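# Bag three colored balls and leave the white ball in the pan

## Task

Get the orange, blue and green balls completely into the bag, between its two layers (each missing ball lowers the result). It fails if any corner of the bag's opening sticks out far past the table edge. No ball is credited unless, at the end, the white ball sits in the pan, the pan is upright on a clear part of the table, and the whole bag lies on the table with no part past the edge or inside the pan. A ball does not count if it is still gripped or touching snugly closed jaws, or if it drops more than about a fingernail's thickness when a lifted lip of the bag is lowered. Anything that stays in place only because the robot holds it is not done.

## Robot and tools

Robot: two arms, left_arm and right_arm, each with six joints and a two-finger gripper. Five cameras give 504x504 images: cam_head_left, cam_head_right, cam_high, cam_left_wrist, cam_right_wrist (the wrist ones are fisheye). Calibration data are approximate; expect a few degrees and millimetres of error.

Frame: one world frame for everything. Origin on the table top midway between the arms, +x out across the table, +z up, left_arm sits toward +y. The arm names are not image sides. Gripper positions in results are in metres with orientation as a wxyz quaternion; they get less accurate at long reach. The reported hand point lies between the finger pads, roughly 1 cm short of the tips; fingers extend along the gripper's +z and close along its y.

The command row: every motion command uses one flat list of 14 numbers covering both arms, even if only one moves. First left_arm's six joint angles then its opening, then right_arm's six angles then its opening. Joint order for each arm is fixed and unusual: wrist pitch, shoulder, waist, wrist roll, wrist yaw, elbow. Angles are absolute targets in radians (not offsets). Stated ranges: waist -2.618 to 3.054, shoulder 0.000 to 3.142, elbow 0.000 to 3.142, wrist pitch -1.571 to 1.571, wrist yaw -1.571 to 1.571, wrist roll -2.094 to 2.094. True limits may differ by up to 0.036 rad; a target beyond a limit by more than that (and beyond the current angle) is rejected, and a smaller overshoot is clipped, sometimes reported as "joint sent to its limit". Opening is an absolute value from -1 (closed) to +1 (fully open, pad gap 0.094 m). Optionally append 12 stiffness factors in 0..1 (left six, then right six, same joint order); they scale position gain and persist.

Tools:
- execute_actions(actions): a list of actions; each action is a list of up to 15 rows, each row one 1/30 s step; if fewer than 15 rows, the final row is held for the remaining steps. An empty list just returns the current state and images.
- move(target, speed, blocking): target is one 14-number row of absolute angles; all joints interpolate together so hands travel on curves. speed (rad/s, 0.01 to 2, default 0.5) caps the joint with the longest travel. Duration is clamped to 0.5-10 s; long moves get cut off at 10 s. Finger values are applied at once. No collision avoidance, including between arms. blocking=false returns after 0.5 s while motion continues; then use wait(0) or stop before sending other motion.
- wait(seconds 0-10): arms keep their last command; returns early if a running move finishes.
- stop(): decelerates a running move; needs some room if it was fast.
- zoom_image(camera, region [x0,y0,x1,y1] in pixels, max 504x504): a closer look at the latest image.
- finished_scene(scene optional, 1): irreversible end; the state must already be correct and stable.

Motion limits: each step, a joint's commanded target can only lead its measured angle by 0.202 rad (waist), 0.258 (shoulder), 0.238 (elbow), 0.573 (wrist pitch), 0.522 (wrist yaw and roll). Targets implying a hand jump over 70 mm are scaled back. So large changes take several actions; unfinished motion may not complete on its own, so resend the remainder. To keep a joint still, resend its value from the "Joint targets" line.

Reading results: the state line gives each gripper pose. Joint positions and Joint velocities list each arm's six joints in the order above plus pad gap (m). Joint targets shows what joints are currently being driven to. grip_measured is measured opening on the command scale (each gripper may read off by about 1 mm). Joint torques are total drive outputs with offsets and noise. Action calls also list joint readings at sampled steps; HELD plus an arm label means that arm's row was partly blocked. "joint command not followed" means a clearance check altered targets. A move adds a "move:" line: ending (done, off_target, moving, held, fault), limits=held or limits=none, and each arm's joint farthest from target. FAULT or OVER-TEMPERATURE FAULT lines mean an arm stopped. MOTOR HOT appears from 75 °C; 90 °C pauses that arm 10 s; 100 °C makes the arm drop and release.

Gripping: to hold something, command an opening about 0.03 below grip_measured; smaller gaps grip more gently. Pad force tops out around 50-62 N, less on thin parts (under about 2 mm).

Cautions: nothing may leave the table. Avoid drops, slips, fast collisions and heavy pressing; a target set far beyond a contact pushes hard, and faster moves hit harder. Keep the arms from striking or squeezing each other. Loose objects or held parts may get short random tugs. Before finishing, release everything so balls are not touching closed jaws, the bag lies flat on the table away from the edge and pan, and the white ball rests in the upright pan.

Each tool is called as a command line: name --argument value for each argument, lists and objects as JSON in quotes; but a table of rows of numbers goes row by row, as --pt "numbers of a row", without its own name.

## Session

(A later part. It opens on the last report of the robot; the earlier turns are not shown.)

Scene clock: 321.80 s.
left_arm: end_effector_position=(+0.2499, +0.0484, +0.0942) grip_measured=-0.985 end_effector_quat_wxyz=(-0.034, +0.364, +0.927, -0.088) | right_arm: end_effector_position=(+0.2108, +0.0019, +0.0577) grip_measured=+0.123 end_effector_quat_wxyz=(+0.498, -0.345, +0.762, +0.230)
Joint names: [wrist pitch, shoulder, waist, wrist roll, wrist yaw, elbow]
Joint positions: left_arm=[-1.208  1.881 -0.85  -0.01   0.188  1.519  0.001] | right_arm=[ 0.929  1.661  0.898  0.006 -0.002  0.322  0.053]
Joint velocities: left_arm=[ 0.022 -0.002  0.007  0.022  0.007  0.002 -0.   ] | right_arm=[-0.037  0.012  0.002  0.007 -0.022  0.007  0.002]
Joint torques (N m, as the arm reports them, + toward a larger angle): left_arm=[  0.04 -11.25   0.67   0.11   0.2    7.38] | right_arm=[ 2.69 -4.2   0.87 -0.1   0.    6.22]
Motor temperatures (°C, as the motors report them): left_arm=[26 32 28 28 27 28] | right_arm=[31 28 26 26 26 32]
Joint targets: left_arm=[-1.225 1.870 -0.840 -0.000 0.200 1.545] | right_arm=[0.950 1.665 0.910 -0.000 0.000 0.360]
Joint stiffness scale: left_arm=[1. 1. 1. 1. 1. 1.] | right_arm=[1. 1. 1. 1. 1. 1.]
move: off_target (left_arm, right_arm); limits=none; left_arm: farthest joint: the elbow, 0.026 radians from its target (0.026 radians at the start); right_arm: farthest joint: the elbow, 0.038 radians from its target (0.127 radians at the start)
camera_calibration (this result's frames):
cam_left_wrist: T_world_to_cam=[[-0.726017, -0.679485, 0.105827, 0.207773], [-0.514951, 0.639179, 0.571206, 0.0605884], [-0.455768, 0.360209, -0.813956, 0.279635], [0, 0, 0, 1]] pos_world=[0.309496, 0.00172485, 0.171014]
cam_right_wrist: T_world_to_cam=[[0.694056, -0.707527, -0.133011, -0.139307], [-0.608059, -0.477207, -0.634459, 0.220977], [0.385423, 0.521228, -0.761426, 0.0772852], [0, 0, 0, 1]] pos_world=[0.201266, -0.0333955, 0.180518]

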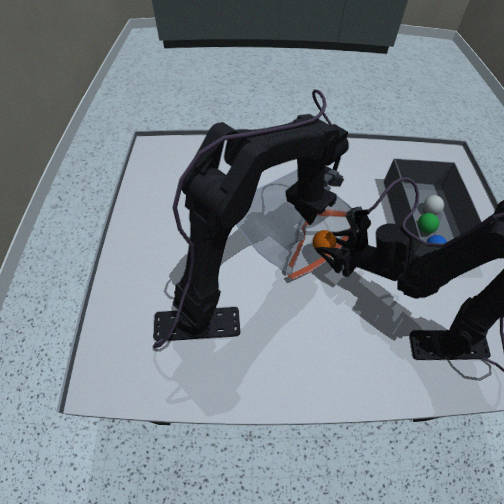

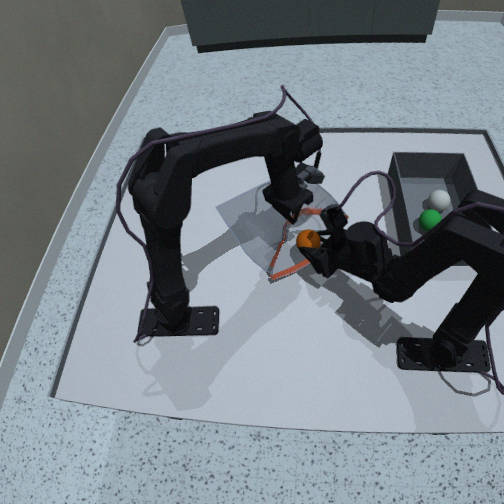

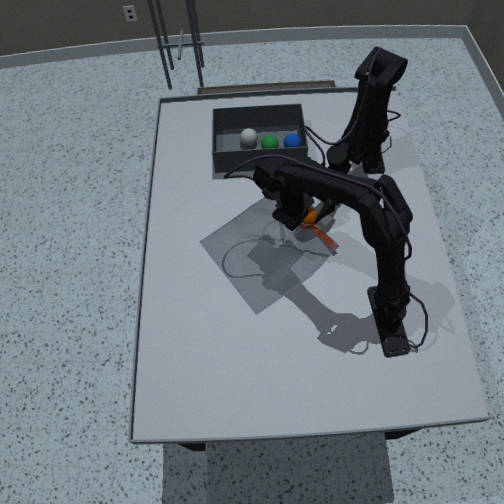

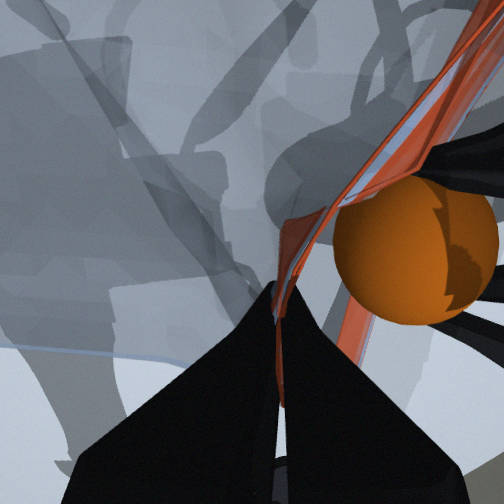

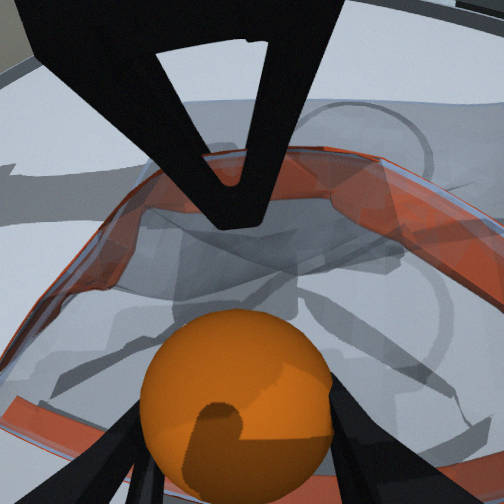

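move --target '[-1.225,1.87,-0.84,0,0.2,1.545,-1,1.35,2.10,0.91,0,0,0.55,0.115]' --speed 0.2

Scene clock: 326.97 s.
left_arm: end_effector_position=(+0.2495, +0.0488, +0.0942) grip_measured=-0.985 end_effector_quat_wxyz=(-0.036, +0.364, +0.927, -0.087) | right_arm: end_effector_position=(+0.2518, +0.0493, +0.0349) grip_measured=+0.123 end_effector_quat_wxyz=(+0.550, -0.329, +0.724, +0.254)
Joint names: [wrist pitch, shoulder, waist, wrist roll, wrist yaw, elbow]
Joint positions: left_arm=[-1.21   1.881 -0.85  -0.01   0.188  1.519  0.001] | right_arm=[ 1.317  2.099  0.898  0.006 -0.002  0.513  0.053]
Joint velocities: left_arm=[ 0.022 -0.017 -0.017 -0.037 -0.095 -0.002 -0.001] | right_arm=[-0.066  0.002 -0.022  0.007 -0.037  0.002 -0.   ]
Joint torques (N m, as the arm reports them, + toward a larger angle): left_arm=[  0.05 -11.24   0.64   0.1    0.19   7.38] | right_arm=[ 2.88 -6.54  0.87 -0.09  0.    5.13]
Motor temperatures (°C, as the motors report them): left_arm=[26 32 28 28 27 28] | right_arm=[32 27 26 26 26 32]
Joint targets: left_arm=[-1.225 1.870 -0.840 -0.000 0.200 1.545] | right_arm=[1.350 2.100 0.910 0.000 -0.000 0.550]
Joint stiffness scale: left_arm=[1. 1. 1. 1. 1. 1.] | right_arm=[1. 1. 1. 1. 1. 1.]
move: off_target (left_arm, right_arm); limits=none; left_arm: farthest joint: the elbow, 0.026 radians from its target (0.026 radians at the start); right_arm: farthest joint: the elbow, 0.037 radians from its target (0.228 radians at the start)
camera_calibration (this result's frames):
cam_left_wrist: T_world_to_cam=[[-0.725841, -0.679652, 0.105965, 0.20769], [-0.514, 0.638279, 0.573066, 0.0597626], [-0.45712, 0.361488, -0.81263, 0.27946], [0, 0, 0, 1]] pos_world=[0.309215, 0.00199027, 0.170842]
cam_right_wrist: T_world_to_cam=[[0.706904, -0.692704, -0.142994, -0.140937], [-0.544288, -0.403636, -0.73541, 0.237922], [0.451704, 0.597694, -0.662363, -0.00444348], [0, 0, 0, 1]] pos_world=[0.231134, 0.00106218, 0.151874]

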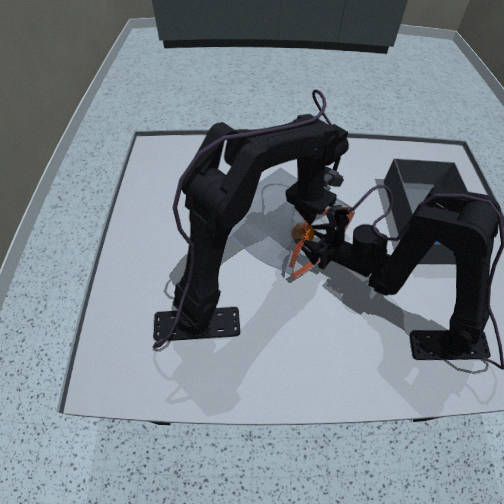

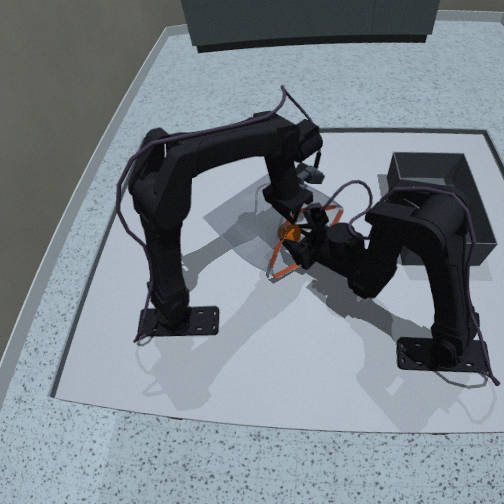

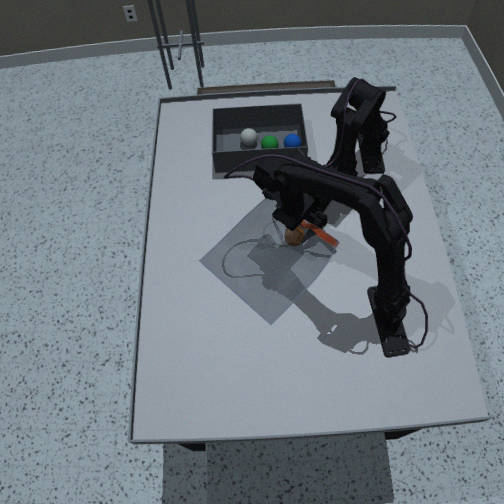

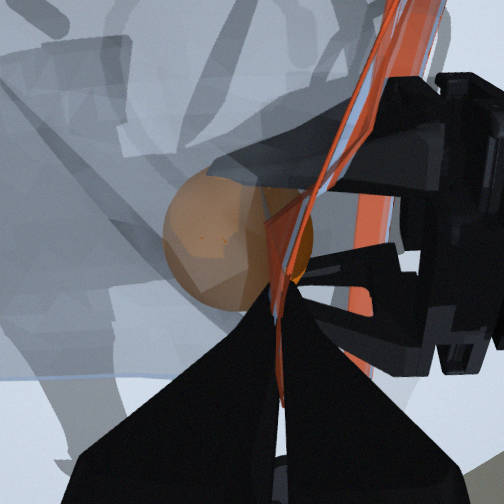

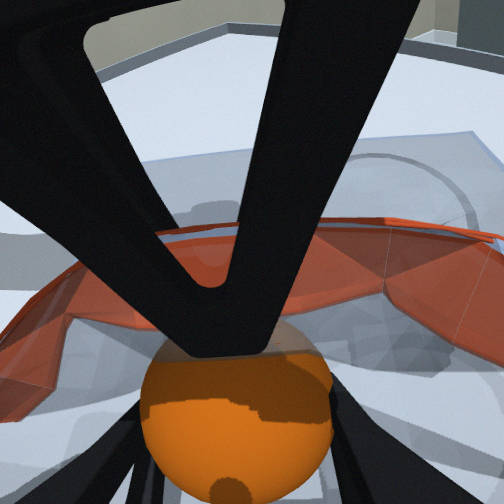

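execute_actions --actions '[[[-1.225,1.87,-0.84,0,0.2,1.545,-1,1.35,2.10,0.91,0,0,0.55,0.4]]]'

move --target '[-1.225,1.87,-0.84,0,0.2,1.545,-1,1.41,1.98,0.91,0,0,0.305,0.4]' --speed 0.25

Scene clock: 332.57 s.
left_arm: end_effector_position=(+0.2495, +0.0487, +0.0942) grip_measured=-0.985 end_effector_quat_wxyz=(-0.036, +0.364, +0.927, -0.087) | right_arm: end_effector_position=(+0.2523, +0.0498, +0.0378) grip_measured=+0.397 end_effector_quat_wxyz=(+0.555, -0.327, +0.721, +0.256)
Joint names: [wrist pitch, shoulder, waist, wrist roll, wrist yaw, elbow]
Joint positions: left_arm=[-1.21   1.881 -0.85  -0.01   0.189  1.519  0.001] | right_arm=[ 1.329  2.099  0.898  0.006 -0.002  0.513  0.066]
Joint velocities: left_arm=[-0.007 -0.017 -0.022  0.007 -0.007 -0.012  0.001] | right_arm=[-0.022  0.002  0.002 -0.081 -0.081 -0.017 -0.001]
Joint torques (N m, as the arm reports them, + toward a larger angle): left_arm=[  0.06 -11.22   0.68   0.1    0.2    7.38] | right_arm=[ 2.75 -6.54  0.88 -0.09  0.    5.13]
Motor temperatures (°C, as the motors report them): left_arm=[26 32 28 28 27 28] | right_arm=[33 28 26 26 26 32]
Joint targets: left_arm=[-1.225 1.870 -0.840 -0.000 0.200 1.545] | right_arm=[1.350 2.100 0.910 -0.000 -0.000 0.550]
Joint stiffness scale: left_arm=[1. 1. 1. 1. 1. 1.] | right_arm=[1. 1. 1. 1. 1. 1.]
Step readings (joint positions):
0: left_arm=[-1.210 1.881 -0.850 -0.010 0.188 1.519] | right_arm=[1.317 2.099 0.898 0.006 -0.002 0.513]
1: left_arm=[-1.210 1.881 -0.850 -0.010 0.188 1.519] | right_arm=[1.317 2.099 0.898 0.006 -0.002 0.513]
2: left_arm=[-1.210 1.881 -0.850 -0.010 0.188 1.519] | right_arm=[1.319 2.099 0.898 0.006 -0.002 0.513]
4: left_arm=[-1.210 1.881 -0.850 -0.010 0.189 1.519] | right_arm=[1.323 2.099 0.898 0.006 -0.002 0.513]
8: left_arm=[-1.210 1.881 -0.850 -0.010 0.189 1.519] | right_arm=[1.328 2.099 0.898 0.006 -0.002 0.513]
15: Joint positions above
camera_calibration (this result's frames):
cam_left_wrist: T_world_to_cam=[[-0.725813, -0.679622, 0.106344, 0.207579], [-0.51385, 0.638438, 0.573023, 0.0597215], [-0.457333, 0.361263, -0.81261, 0.279529], [0, 0, 0, 1]] pos_world=[0.309189, 0.00196299, 0.170852]
cam_right_wrist: T_world_to_cam=[[0.708157, -0.691348, -0.143356, -0.14084], [-0.53813, -0.397047, -0.743485, 0.239022], [0.457088, 0.603649, -0.653207, -0.00509415], [0, 0, 0, 1]] pos_world=[0.230691, 0.000608519, 0.154192]

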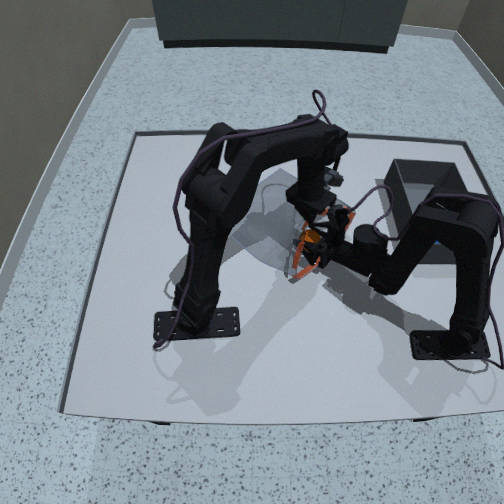

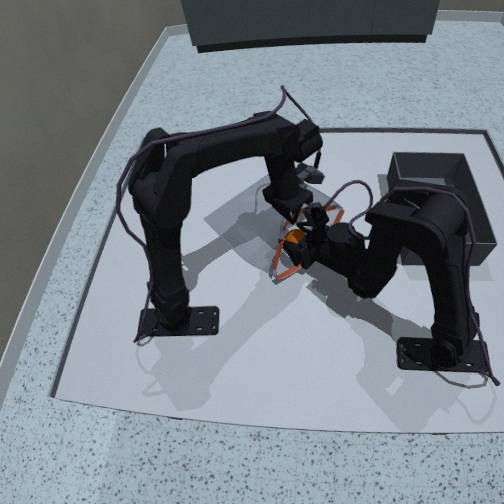

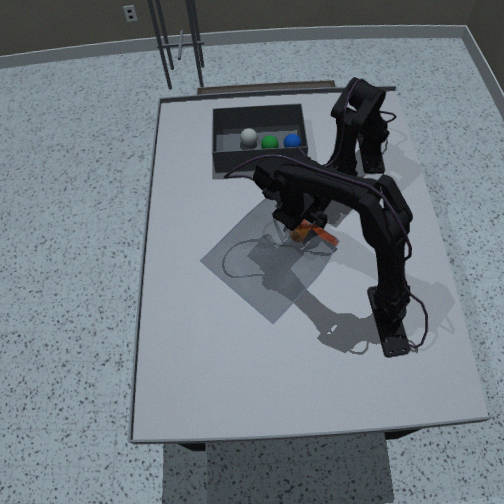

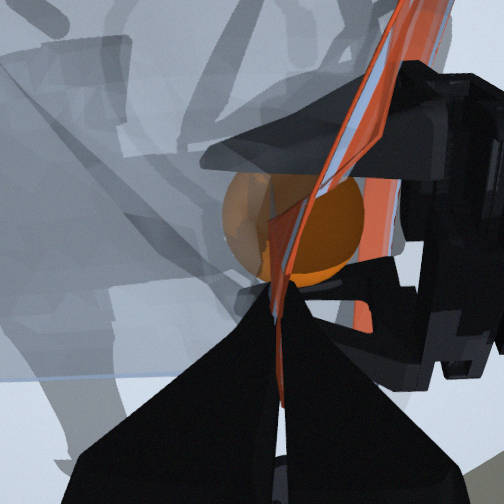

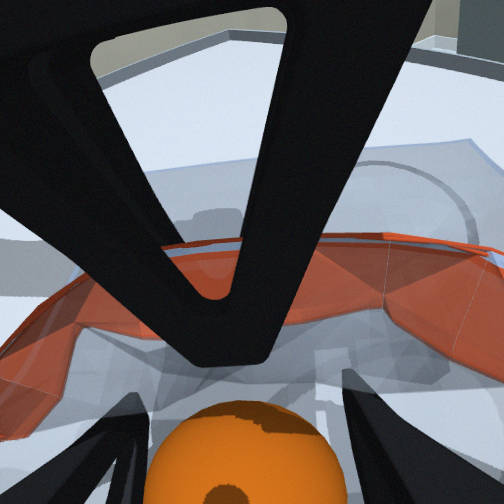

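Scene clock: 333.93 s.
left_arm: end_effector_position=(+0.2495, +0.0487, +0.0942) grip_measured=-0.985 end_effector_quat_wxyz=(-0.036, +0.364, +0.927, -0.087) | right_arm: end_effector_position=(+0.2220, +0.0149, +0.0398) grip_measured=+0.397 end_effector_quat_wxyz=(+0.546, -0.330, +0.728, +0.252)
Joint names: [wrist pitch, shoulder, waist, wrist roll, wrist yaw, elbow]
Joint positions: left_arm=[-1.21   1.881 -0.85  -0.01   0.189  1.519  0.001] | right_arm=[ 1.392  2.001  0.898  0.006 -0.002  0.328  0.066]
Joint velocities: left_arm=[-0.022 -0.007 -0.002  0.051  0.007 -0.022 -0.   ] | right_arm=[-0.022 -0.002 -0.017 -0.066  0.007 -0.007 -0.001]
Joint torques (N m, as the arm reports them, + toward a larger angle): left_arm=[  0.05 -11.24   0.7    0.11   0.19   7.41] | right_arm=[ 2.71 -7.06  0.88 -0.1   0.    0.94]
Motor temperatures (°C, as the motors report them): left_arm=[26 32 28 28 27 28] | right_arm=[33 28 26 26 26 31]
Joint targets: left_arm=[-1.225 1.870 -0.840 0.000 0.200 1.545] | right_arm=[1.410 1.980 0.910 0.000 0.000 0.305]
Joint stiffness scale: left_arm=[1. 1. 1. 1. 1. 1.] | right_arm=[1. 1. 1. 1. 1. 1.]
move: off_target (left_arm, right_arm); limits=none; left_arm: farthest joint: the elbow, 0.026 radians from its target (0.026 radians at the start); right_arm: farthest joint: the elbow, 0.023 radians from its target (0.208 radians at the start)
camera_calibration (this result's frames):
cam_left_wrist: T_world_to_cam=[[-0.725813, -0.679622, 0.106344, 0.207579], [-0.51385, 0.638438, 0.573023, 0.0597215], [-0.457333, 0.361263, -0.81261, 0.279529], [0, 0, 0, 1]] pos_world=[0.309189, 0.00196299, 0.170852]
cam_right_wrist: T_world_to_cam=[[0.705841, -0.69402, -0.14186, -0.142771], [-0.550072, -0.410825, -0.727079, 0.212516], [0.446328, 0.591235, -0.671738, 0.0344752], [0, 0, 0, 1]] pos_world=[0.202285, -0.0321621, 0.157421]

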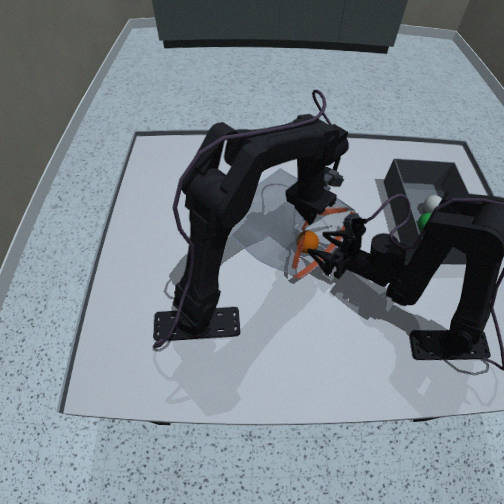

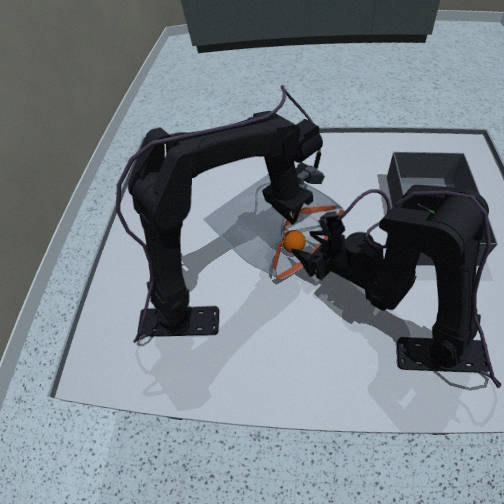

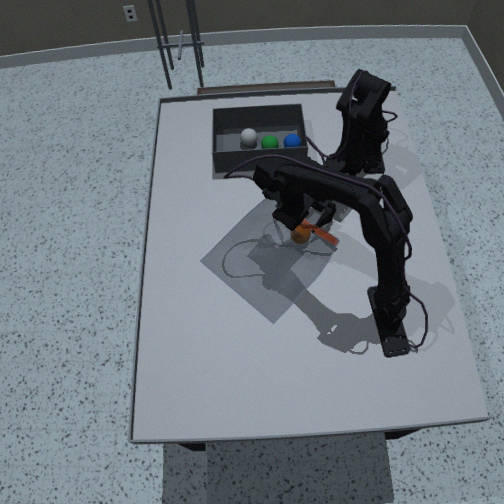

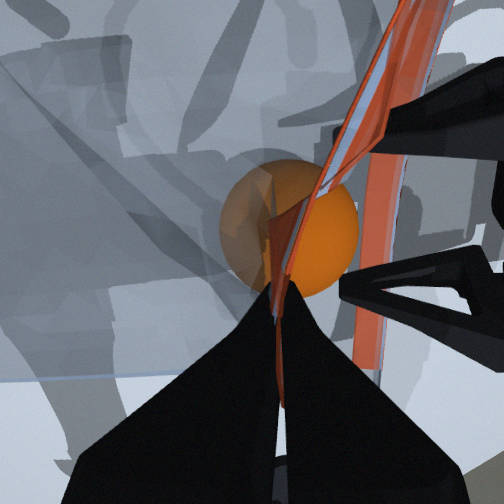

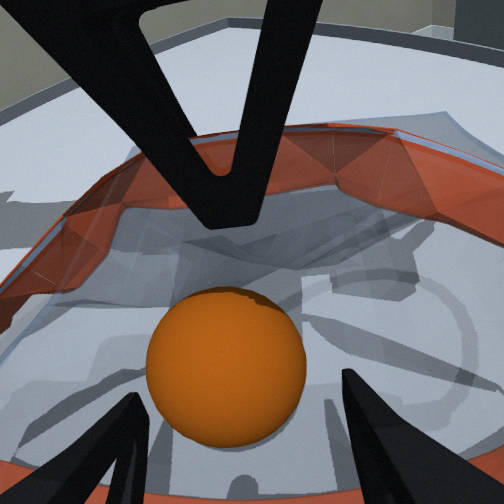

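move --target '[-1.225,1.87,-0.84,0,0.2,1.545,-1,0.19,1.0,0.91,0,0,0.22,0.6]' --speed 0.8

move --target '[-1.545,1.90,-0.95,-0.1,0,1.885,-1,0.19,1.0,0.91,0,0,0.22,0.6]' --speed 0.12

Scene clock: 347.40 s.
left_arm: end_effector_position=(+0.2495, +0.0487, +0.0942) grip_measured=-0.985 end_effector_quat_wxyz=(-0.036, +0.364, +0.927, -0.087) | right_arm: end_effector_position=(+0.1569, -0.0603, +0.0749) grip_measured=+0.597 end_effector_quat_wxyz=(+0.428, -0.364, +0.803, +0.198)
Joint names: [wrist pitch, shoulder, waist, wrist roll, wrist yaw, elbow]
Joint positions: left_arm=[-1.21   1.881 -0.85  -0.01   0.189  1.519  0.001] | right_arm=[ 0.194  1.019  0.898  0.006 -0.002  0.235  0.075]
Joint velocities: left_arm=[ 0.007 -0.017  0.002  0.051  0.022  0.007 -0.001] | right_arm=[ 0.037  0.007  0.012 -0.022 -0.051 -0.022 -0.   ]
Joint torques (N m, as the arm reports them, + toward a larger angle): left_arm=[  0.06 -11.24   0.66   0.1    0.19   7.38] | right_arm=[ 2.29 -2.71  0.88 -0.09  0.    4.52]
Motor temperatures (°C, as the motors report them): left_arm=[26 32 28 28 27 28] | right_arm=[33 28 26 26 26 31]
Joint targets: left_arm=[-1.225 1.870 -0.840 0.000 0.200 1.545] | right_arm=[0.190 1.000 0.910 -0.000 -0.000 0.220]
Joint stiffness scale: left_arm=[1. 1. 1. 1. 1. 1.] | right_arm=[1. 1. 1. 1. 1. 1.]
move: off_target (left_arm); limits=none; left_arm: farthest joint: the elbow, 0.026 radians from its target (0.026 radians at the start); right_arm: farthest joint: the shoulder, 0.019 radians from its target (1.001 radians at the start)
camera_calibration (this result's frames):
cam_left_wrist: T_world_to_cam=[[-0.725813, -0.679622, 0.106344, 0.207579], [-0.51385, 0.638438, 0.573023, 0.0597215], [-0.457333, 0.361263, -0.81261, 0.279529], [0, 0, 0, 1]] pos_world=[0.309189, 0.00196299, 0.170852]
cam_right_wrist: T_world_to_cam=[[0.67957, -0.724328, -0.116331, -0.143593], [-0.673843, -0.553615, -0.489331, 0.164284], [0.290034, 0.410924, -0.864304, 0.159647], [0, 0, 0, 1]] pos_world=[0.16198, -0.078661, 0.201669]

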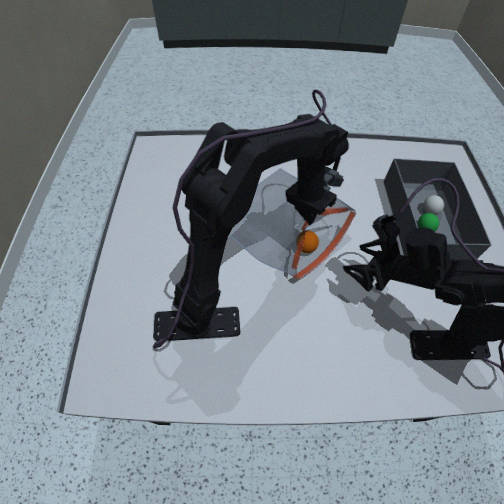

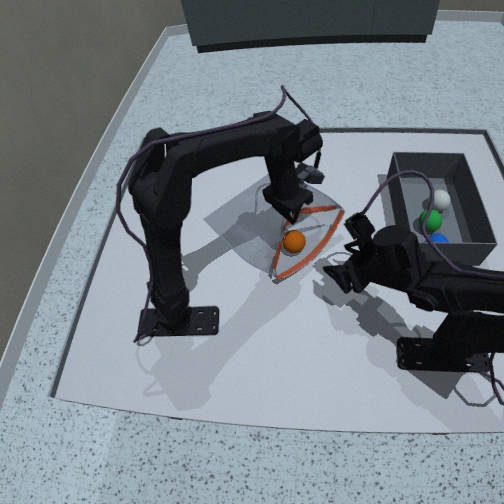

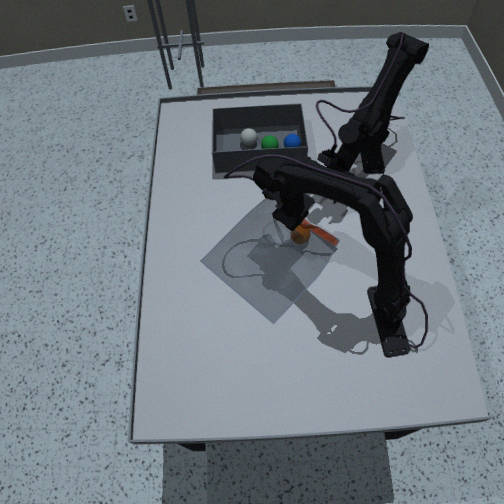

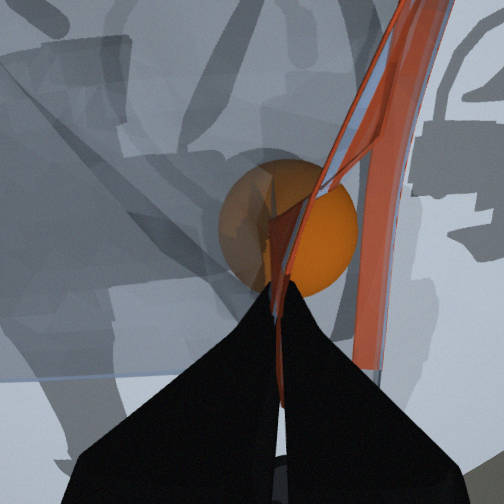

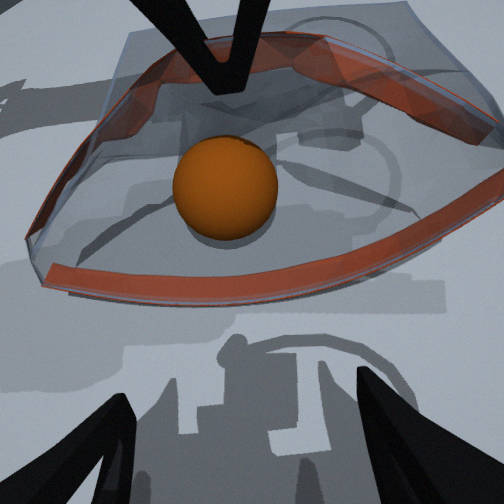

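Scene clock: 351.07 s.
left_arm: end_effector_position=(+0.2509, +0.0490, +0.1709) grip_measured=-0.985 end_effector_quat_wxyz=(+0.001, +0.369, +0.929, -0.004) | right_arm: end_effector_position=(+0.1568, -0.0603, +0.0748) grip_measured=+0.597 end_effector_quat_wxyz=(+0.428, -0.364, +0.803, +0.198)
Joint names: [wrist pitch, shoulder, waist, wrist roll, wrist yaw, elbow]
Joint positions: left_arm=[-1.528  1.898 -0.938 -0.09   0.007  1.86   0.001] | right_arm=[ 0.194  1.019  0.898  0.006 -0.002  0.235  0.075]
Joint velocities: left_arm=[ 0.066  0.012  0.002 -0.007 -0.022 -0.017 -0.001] | right_arm=[-0.037 -0.007 -0.007  0.022  0.066 -0.007  0.   ]
Joint torques (N m, as the arm reports them, + toward a larger angle): left_arm=[ 0.07 -9.96 -0.8  -0.13 -0.04  7.26] | right_arm=[ 2.29 -2.72  0.89 -0.09  0.    4.54]
Motor temperatures (°C, as the motors report them): left_arm=[26 32 28 28 27 28] | right_arm=[33 27 26 26 26 31]
Joint targets: left_arm=[-1.545 1.900 -0.950 -0.100 0.000 1.885] | right_arm=[0.190 1.000 0.910 0.000 0.000 0.220]
Joint stiffness scale: left_arm=[1. 1. 1. 1. 1. 1.] | right_arm=[1. 1. 1. 1. 1. 1.]
move: off_target (left_arm); limits=none; left_arm: farthest joint: the elbow, 0.025 radians from its target (0.366 radians at the start); right_arm: farthest joint: the shoulder, 0.019 radians from its target (0.019 radians at the start)
camera_calibration (this result's frames):
cam_left_wrist: T_world_to_cam=[[-0.733056, -0.676026, -0.074951, 0.233272], [-0.583631, 0.568592, 0.579723, 0.0361669], [-0.349292, 0.468713, -0.811359, 0.309769], [0, 0, 0, 1]] pos_world=[0.300309, -0.0080591, 0.247851]
cam_right_wrist: T_world_to_cam=[[0.679541, -0.724362, -0.116292, -0.143608], [-0.673966, -0.553756, -0.489003, 0.164186], [0.289818, 0.410675, -0.864495, 0.159639], [0, 0, 0, 1]] pos_world=[0.161977, -0.0786643, 0.201594]

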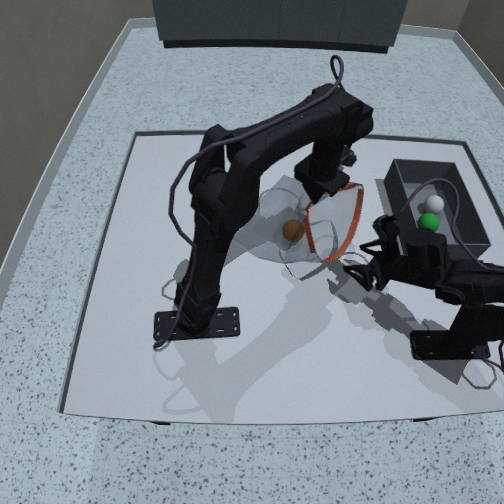

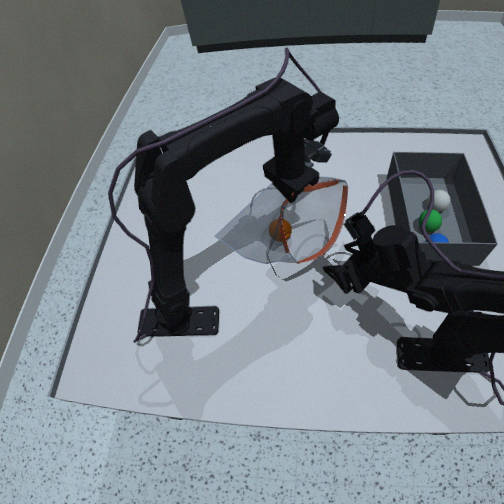

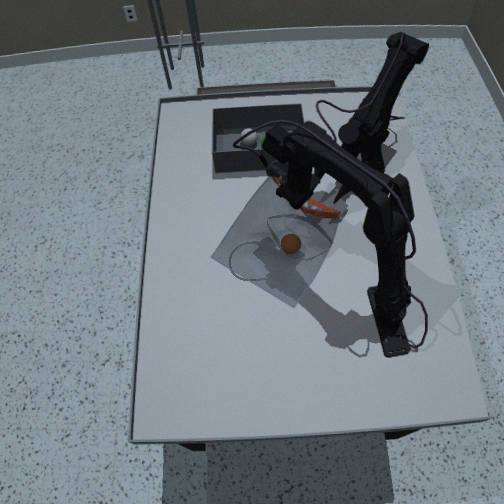

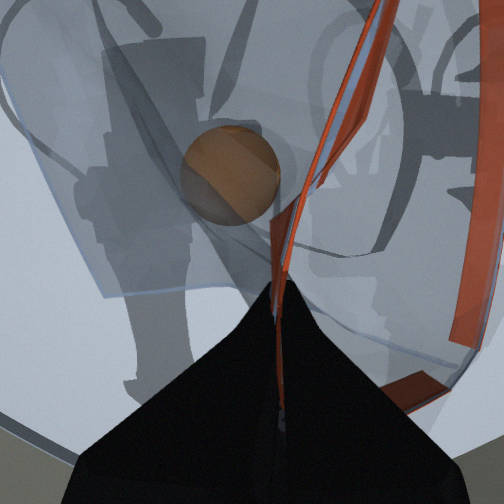

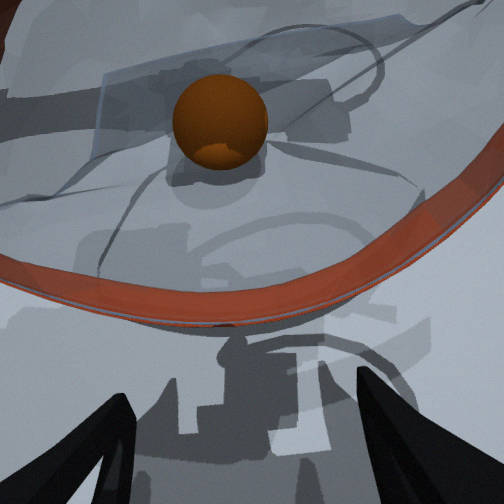

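move --target '[-1.545,1.90,-0.95,-0.1,0,1.885,-1,-1.29,1.45,0.5,0,0,1.38,0.6]' --speed 1.0

move --target '[-1.545,1.90,-0.95,-0.1,0,1.885,-1,-1.39,1.76,-0.045,0,0,1.68,0.6]' --speed 0.7

Scene clock: 362.03 s.
left_arm: end_effector_position=(+0.2509, +0.0491, +0.1709) grip_measured=-0.985 end_effector_quat_wxyz=(+0.000, +0.369, +0.930, -0.004) | right_arm: end_effector_position=(+0.2096, -0.1620, +0.1700) grip_measured=+0.597 end_effector_quat_wxyz=(+0.088, -0.229, +0.969, +0.022)
Joint names: [wrist pitch, shoulder, waist, wrist roll, wrist yaw, elbow]
Joint positions: left_arm=[-1.529  1.898 -0.938 -0.09   0.006  1.86   0.001] | right_arm=[-1.283  1.447  0.511  0.006 -0.002  1.341  0.075]
Joint velocities: left_arm=[-0.066 -0.007  0.012 -0.022 -0.022  0.012  0.001] | right_arm=[0.007 0.002 0.007 0.007 0.066 0.002 0.   ]
Joint torques (N m, as the arm reports them, + toward a larger angle): left_arm=[  0.06 -10.04  -0.76  -0.13  -0.03   7.24] | right_arm=[ 1.08 -3.97 -0.71 -0.09  0.    7.66]
Motor temperatures (°C, as the motors report them): left_arm=[26 32 28 28 27 28] | right_arm=[33 27 26 26 26 31]
Joint targets: left_arm=[-1.545 1.900 -0.950 -0.100 -0.000 1.885] | right_arm=[-1.290 1.450 0.500 -0.000 -0.000 1.380]
Joint stiffness scale: left_arm=[1. 1. 1. 1. 1. 1.] | right_arm=[1. 1. 1. 1. 1. 1.]
move: off_target (left_arm, right_arm); limits=none; left_arm: farthest joint: the elbow, 0.025 radians from its target (0.025 radians at the start); right_arm: farthest joint: the elbow, 0.039 radians from its target (1.145 radians at the start)
camera_calibration (this result's frames):
cam_left_wrist: T_world_to_cam=[[-0.732794, -0.676267, -0.0753372, 0.233354], [-0.583866, 0.568055, 0.580012, 0.0361302], [-0.349447, 0.469017, -0.811117, 0.309692], [0, 0, 0, 1]] pos_world=[0.300317, -0.0079656, 0.247821]
cam_right_wrist: T_world_to_cam=[[0.309769, -0.950778, -0.0080303, -0.219607], [-0.913247, -0.29987, 0.275786, 0.151261], [-0.264619, -0.0780963, -0.961185, 0.321786], [0, 0, 0, 1]] pos_world=[0.291317, -0.138308, 0.265817]

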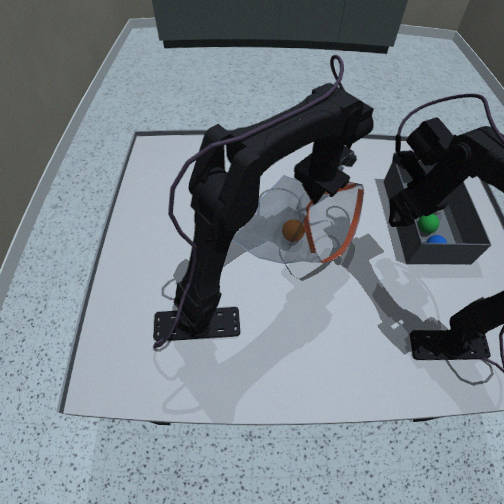

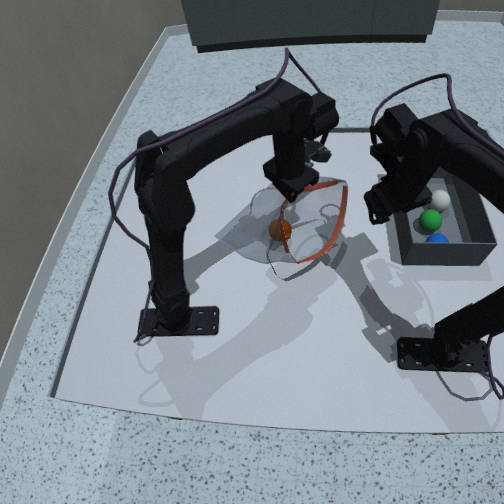

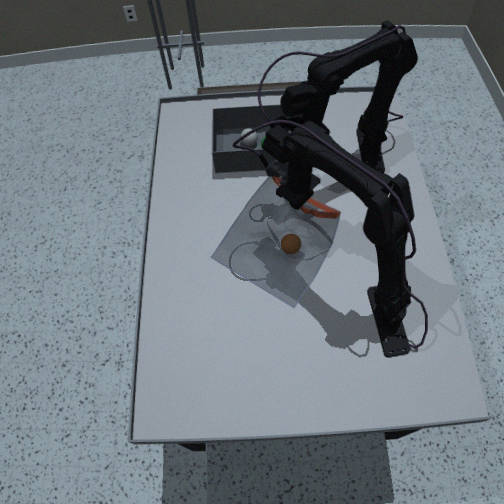

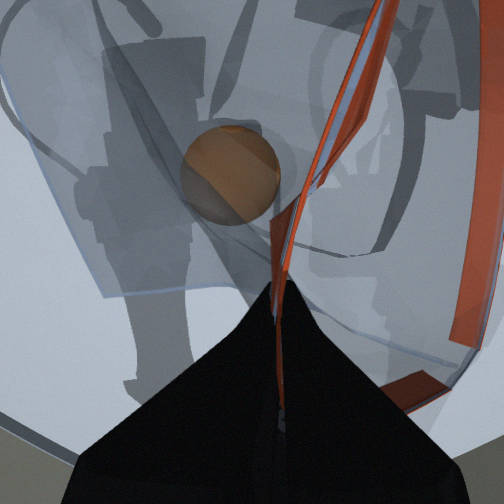

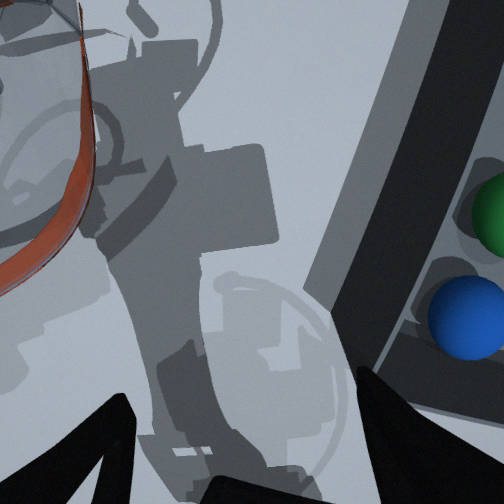

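Scene clock: 363.57 s.
left_arm: end_effector_position=(+0.2509, +0.0491, +0.1709) grip_measured=-0.985 end_effector_quat_wxyz=(+0.000, +0.369, +0.930, -0.004) | right_arm: end_effector_position=(+0.2938, -0.3186, +0.1581) grip_measured=+0.597 end_effector_quat_wxyz=(+0.031, +0.046, +0.998, -0.001)
Joint names: [wrist pitch, shoulder, waist, wrist roll, wrist yaw, elbow]
Joint positions: left_arm=[-1.529  1.898 -0.938 -0.09   0.006  1.86   0.001] | right_arm=[-1.382  1.764 -0.045  0.006 -0.001  1.637  0.075]
Joint velocities: left_arm=[-0.066 -0.002 -0.012 -0.081  0.051 -0.012 -0.   ] | right_arm=[-0.022 -0.007 -0.012  0.022 -0.037 -0.017 -0.001]
Joint torques (N m, as the arm reports them, + toward a larger angle): left_arm=[  0.04 -10.    -0.74  -0.12  -0.05   7.22] | right_arm=[ 0.81 -6.83  0.03 -0.09 -0.01  7.81]
Motor temperatures (°C, as the motors report them): left_arm=[26 32 28 28 27 28] | right_arm=[32 27 26 26 26 31]
Joint targets: left_arm=[-1.545 1.900 -0.950 -0.100 -0.000 1.885] | right_arm=[-1.390 1.760 -0.045 0.000 0.000 1.680]
Joint stiffness scale: left_arm=[1. 1. 1. 1. 1. 1.] | right_arm=[1. 1. 1. 1. 1. 1.]
move: off_target (left_arm, right_arm); limits=none; left_arm: farthest joint: the elbow, 0.025 radians from its target (0.025 radians at the start); right_arm: farthest joint: the elbow, 0.043 radians from its target (0.339 radians at the start)
camera_calibration (this result's frames):
cam_left_wrist: T_world_to_cam=[[-0.732794, -0.676267, -0.0753372, 0.233354], [-0.583866, 0.568055, 0.580012, 0.0361302], [-0.349447, 0.469017, -0.811117, 0.309692], [0, 0, 0, 1]] pos_world=[0.300317, -0.0079656, 0.247821]
cam_right_wrist: T_world_to_cam=[[-0.238434, -0.971088, 0.0117033, -0.243251], [-0.894035, 0.224189, 0.387866, 0.328113], [-0.379276, 0.0820172, -0.921641, 0.398922], [0, 0, 0, 1]] pos_world=[0.386647, -0.342496, 0.243245]

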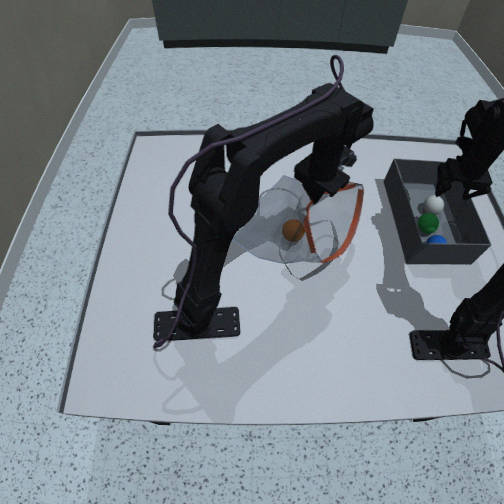

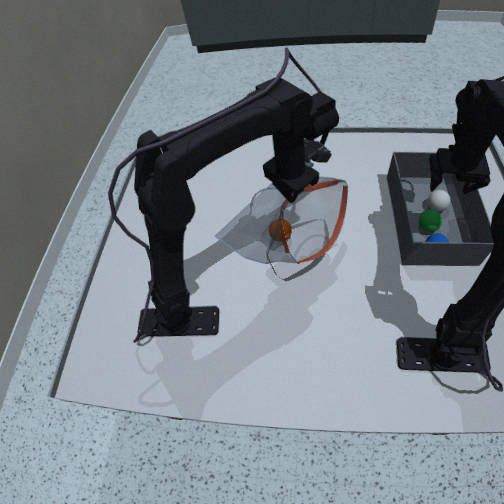

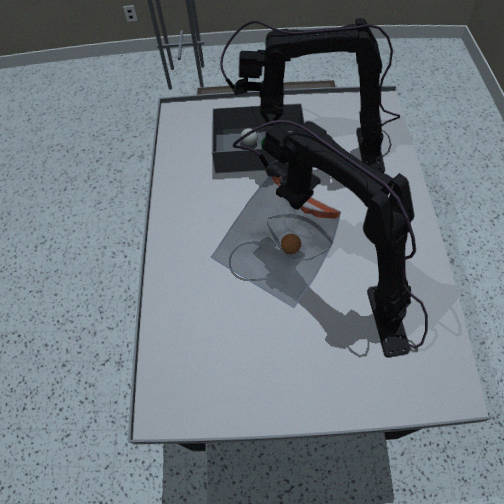

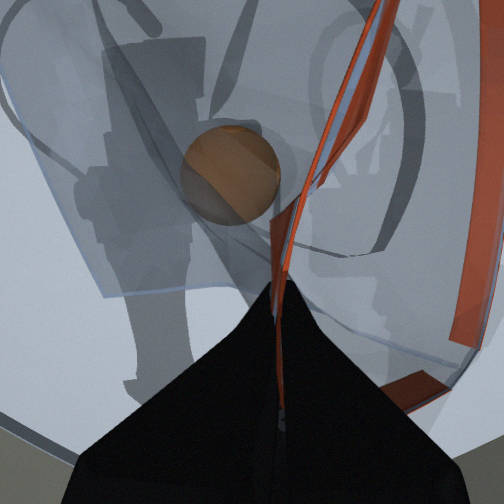

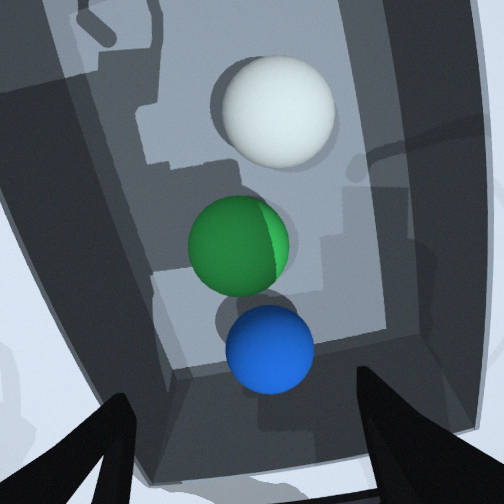

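move --target '[-1.545,1.90,-0.95,-0.1,0,1.885,-1,-0.88,1.824,-0.045,0,0,1.20,0.6]' --speed 0.4

Scene clock: 370.60 s.
left_arm: end_effector_position=(+0.2509, +0.0491, +0.1709) grip_measured=-0.985 end_effector_quat_wxyz=(+0.000, +0.369, +0.930, -0.004) | right_arm: end_effector_position=(+0.2946, -0.3187, +0.0337) grip_measured=+0.597 end_effector_quat_wxyz=(+0.031, +0.046, +0.998, -0.001)
Joint names: [wrist pitch, shoulder, waist, wrist roll, wrist yaw, elbow]
Joint positions: left_arm=[-1.529  1.898 -0.938 -0.09   0.006  1.86   0.001] | right_arm=[-0.895  1.828 -0.045  0.005 -0.001  1.214  0.075]
Joint velocities: left_arm=[-0.007  0.007 -0.012  0.007  0.007 -0.007 -0.   ] | right_arm=[-0.051  0.012 -0.002 -0.051  0.037  0.022  0.   ]
Joint torques (N m, as the arm reports them, + toward a larger angle): left_arm=[ 0.05 -9.98 -0.76 -0.13 -0.03  7.26] | right_arm=[ 1.04 -7.09  0.03 -0.09  0.    4.  ]
Motor temperatures (°C, as the motors report them): left_arm=[26 32 28 28 27 28] | right_arm=[31 27 26 26 26 32]
Joint targets: left_arm=[-1.545 1.900 -0.950 -0.100 0.000 1.885] | right_arm=[-0.880 1.824 -0.045 -0.000 -0.000 1.200]
Joint stiffness scale: left_arm=[1. 1. 1. 1. 1. 1.] | right_arm=[1. 1. 1. 1. 1. 1.]
move: off_target (left_arm); limits=none; left_arm: farthest joint: the elbow, 0.025 radians from its target (0.025 radians at the start); right_arm: farthest joint: the wrist pitch, 0.015 radians from its target (0.503 radians at the start)
camera_calibration (this result's frames):
cam_left_wrist: T_world_to_cam=[[-0.732794, -0.676267, -0.0753372, 0.233354], [-0.583866, 0.568055, 0.580012, 0.0361302], [-0.349447, 0.469017, -0.811117, 0.309692], [0, 0, 0, 1]] pos_world=[0.300317, -0.0079656, 0.247821]
cam_right_wrist: T_world_to_cam=[[-0.238068, -0.971178, 0.0116676, -0.241819], [-0.894267, 0.223871, 0.387515, 0.376996], [-0.378959, 0.0818212, -0.921789, 0.284396], [0, 0, 0, 1]] pos_world=[0.38734, -0.342517, 0.118883]

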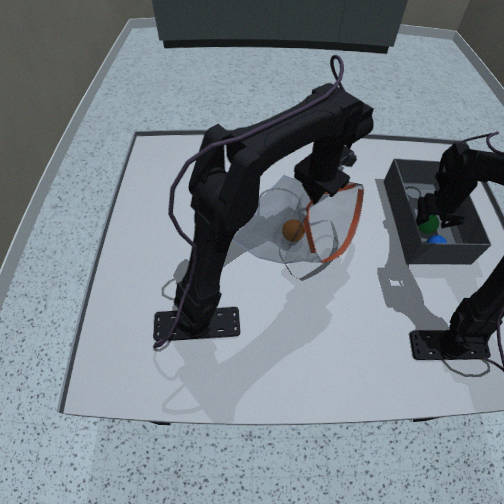

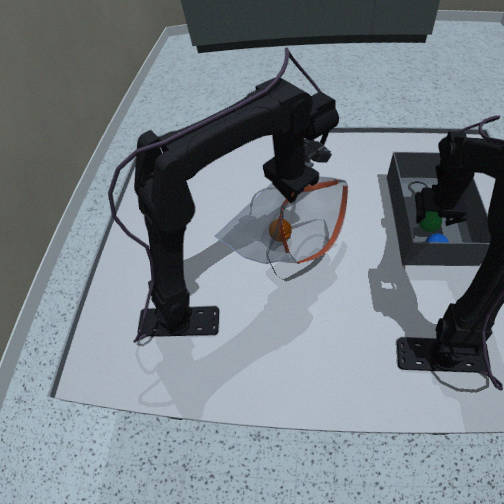

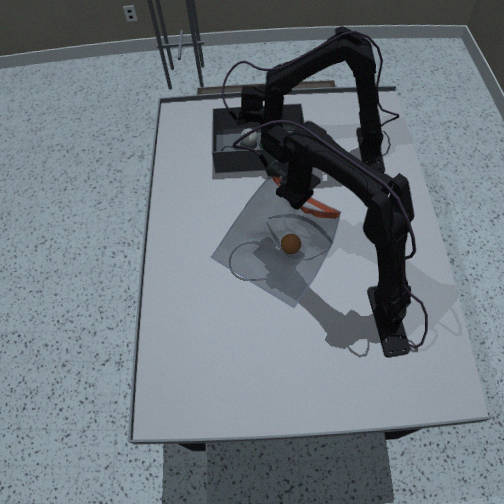

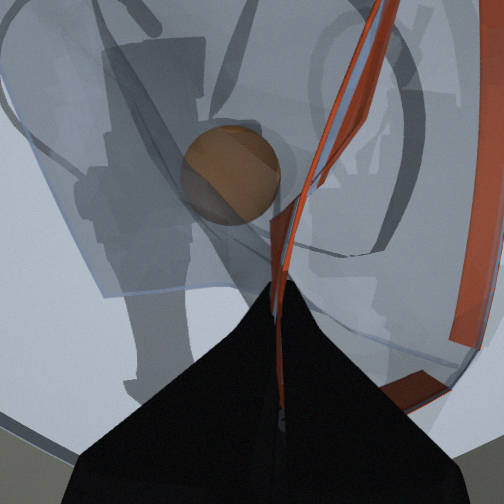

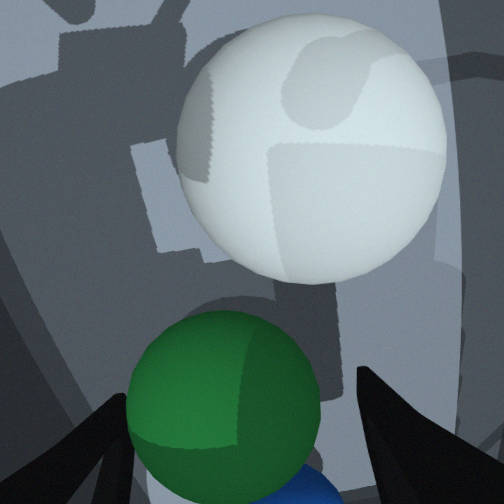

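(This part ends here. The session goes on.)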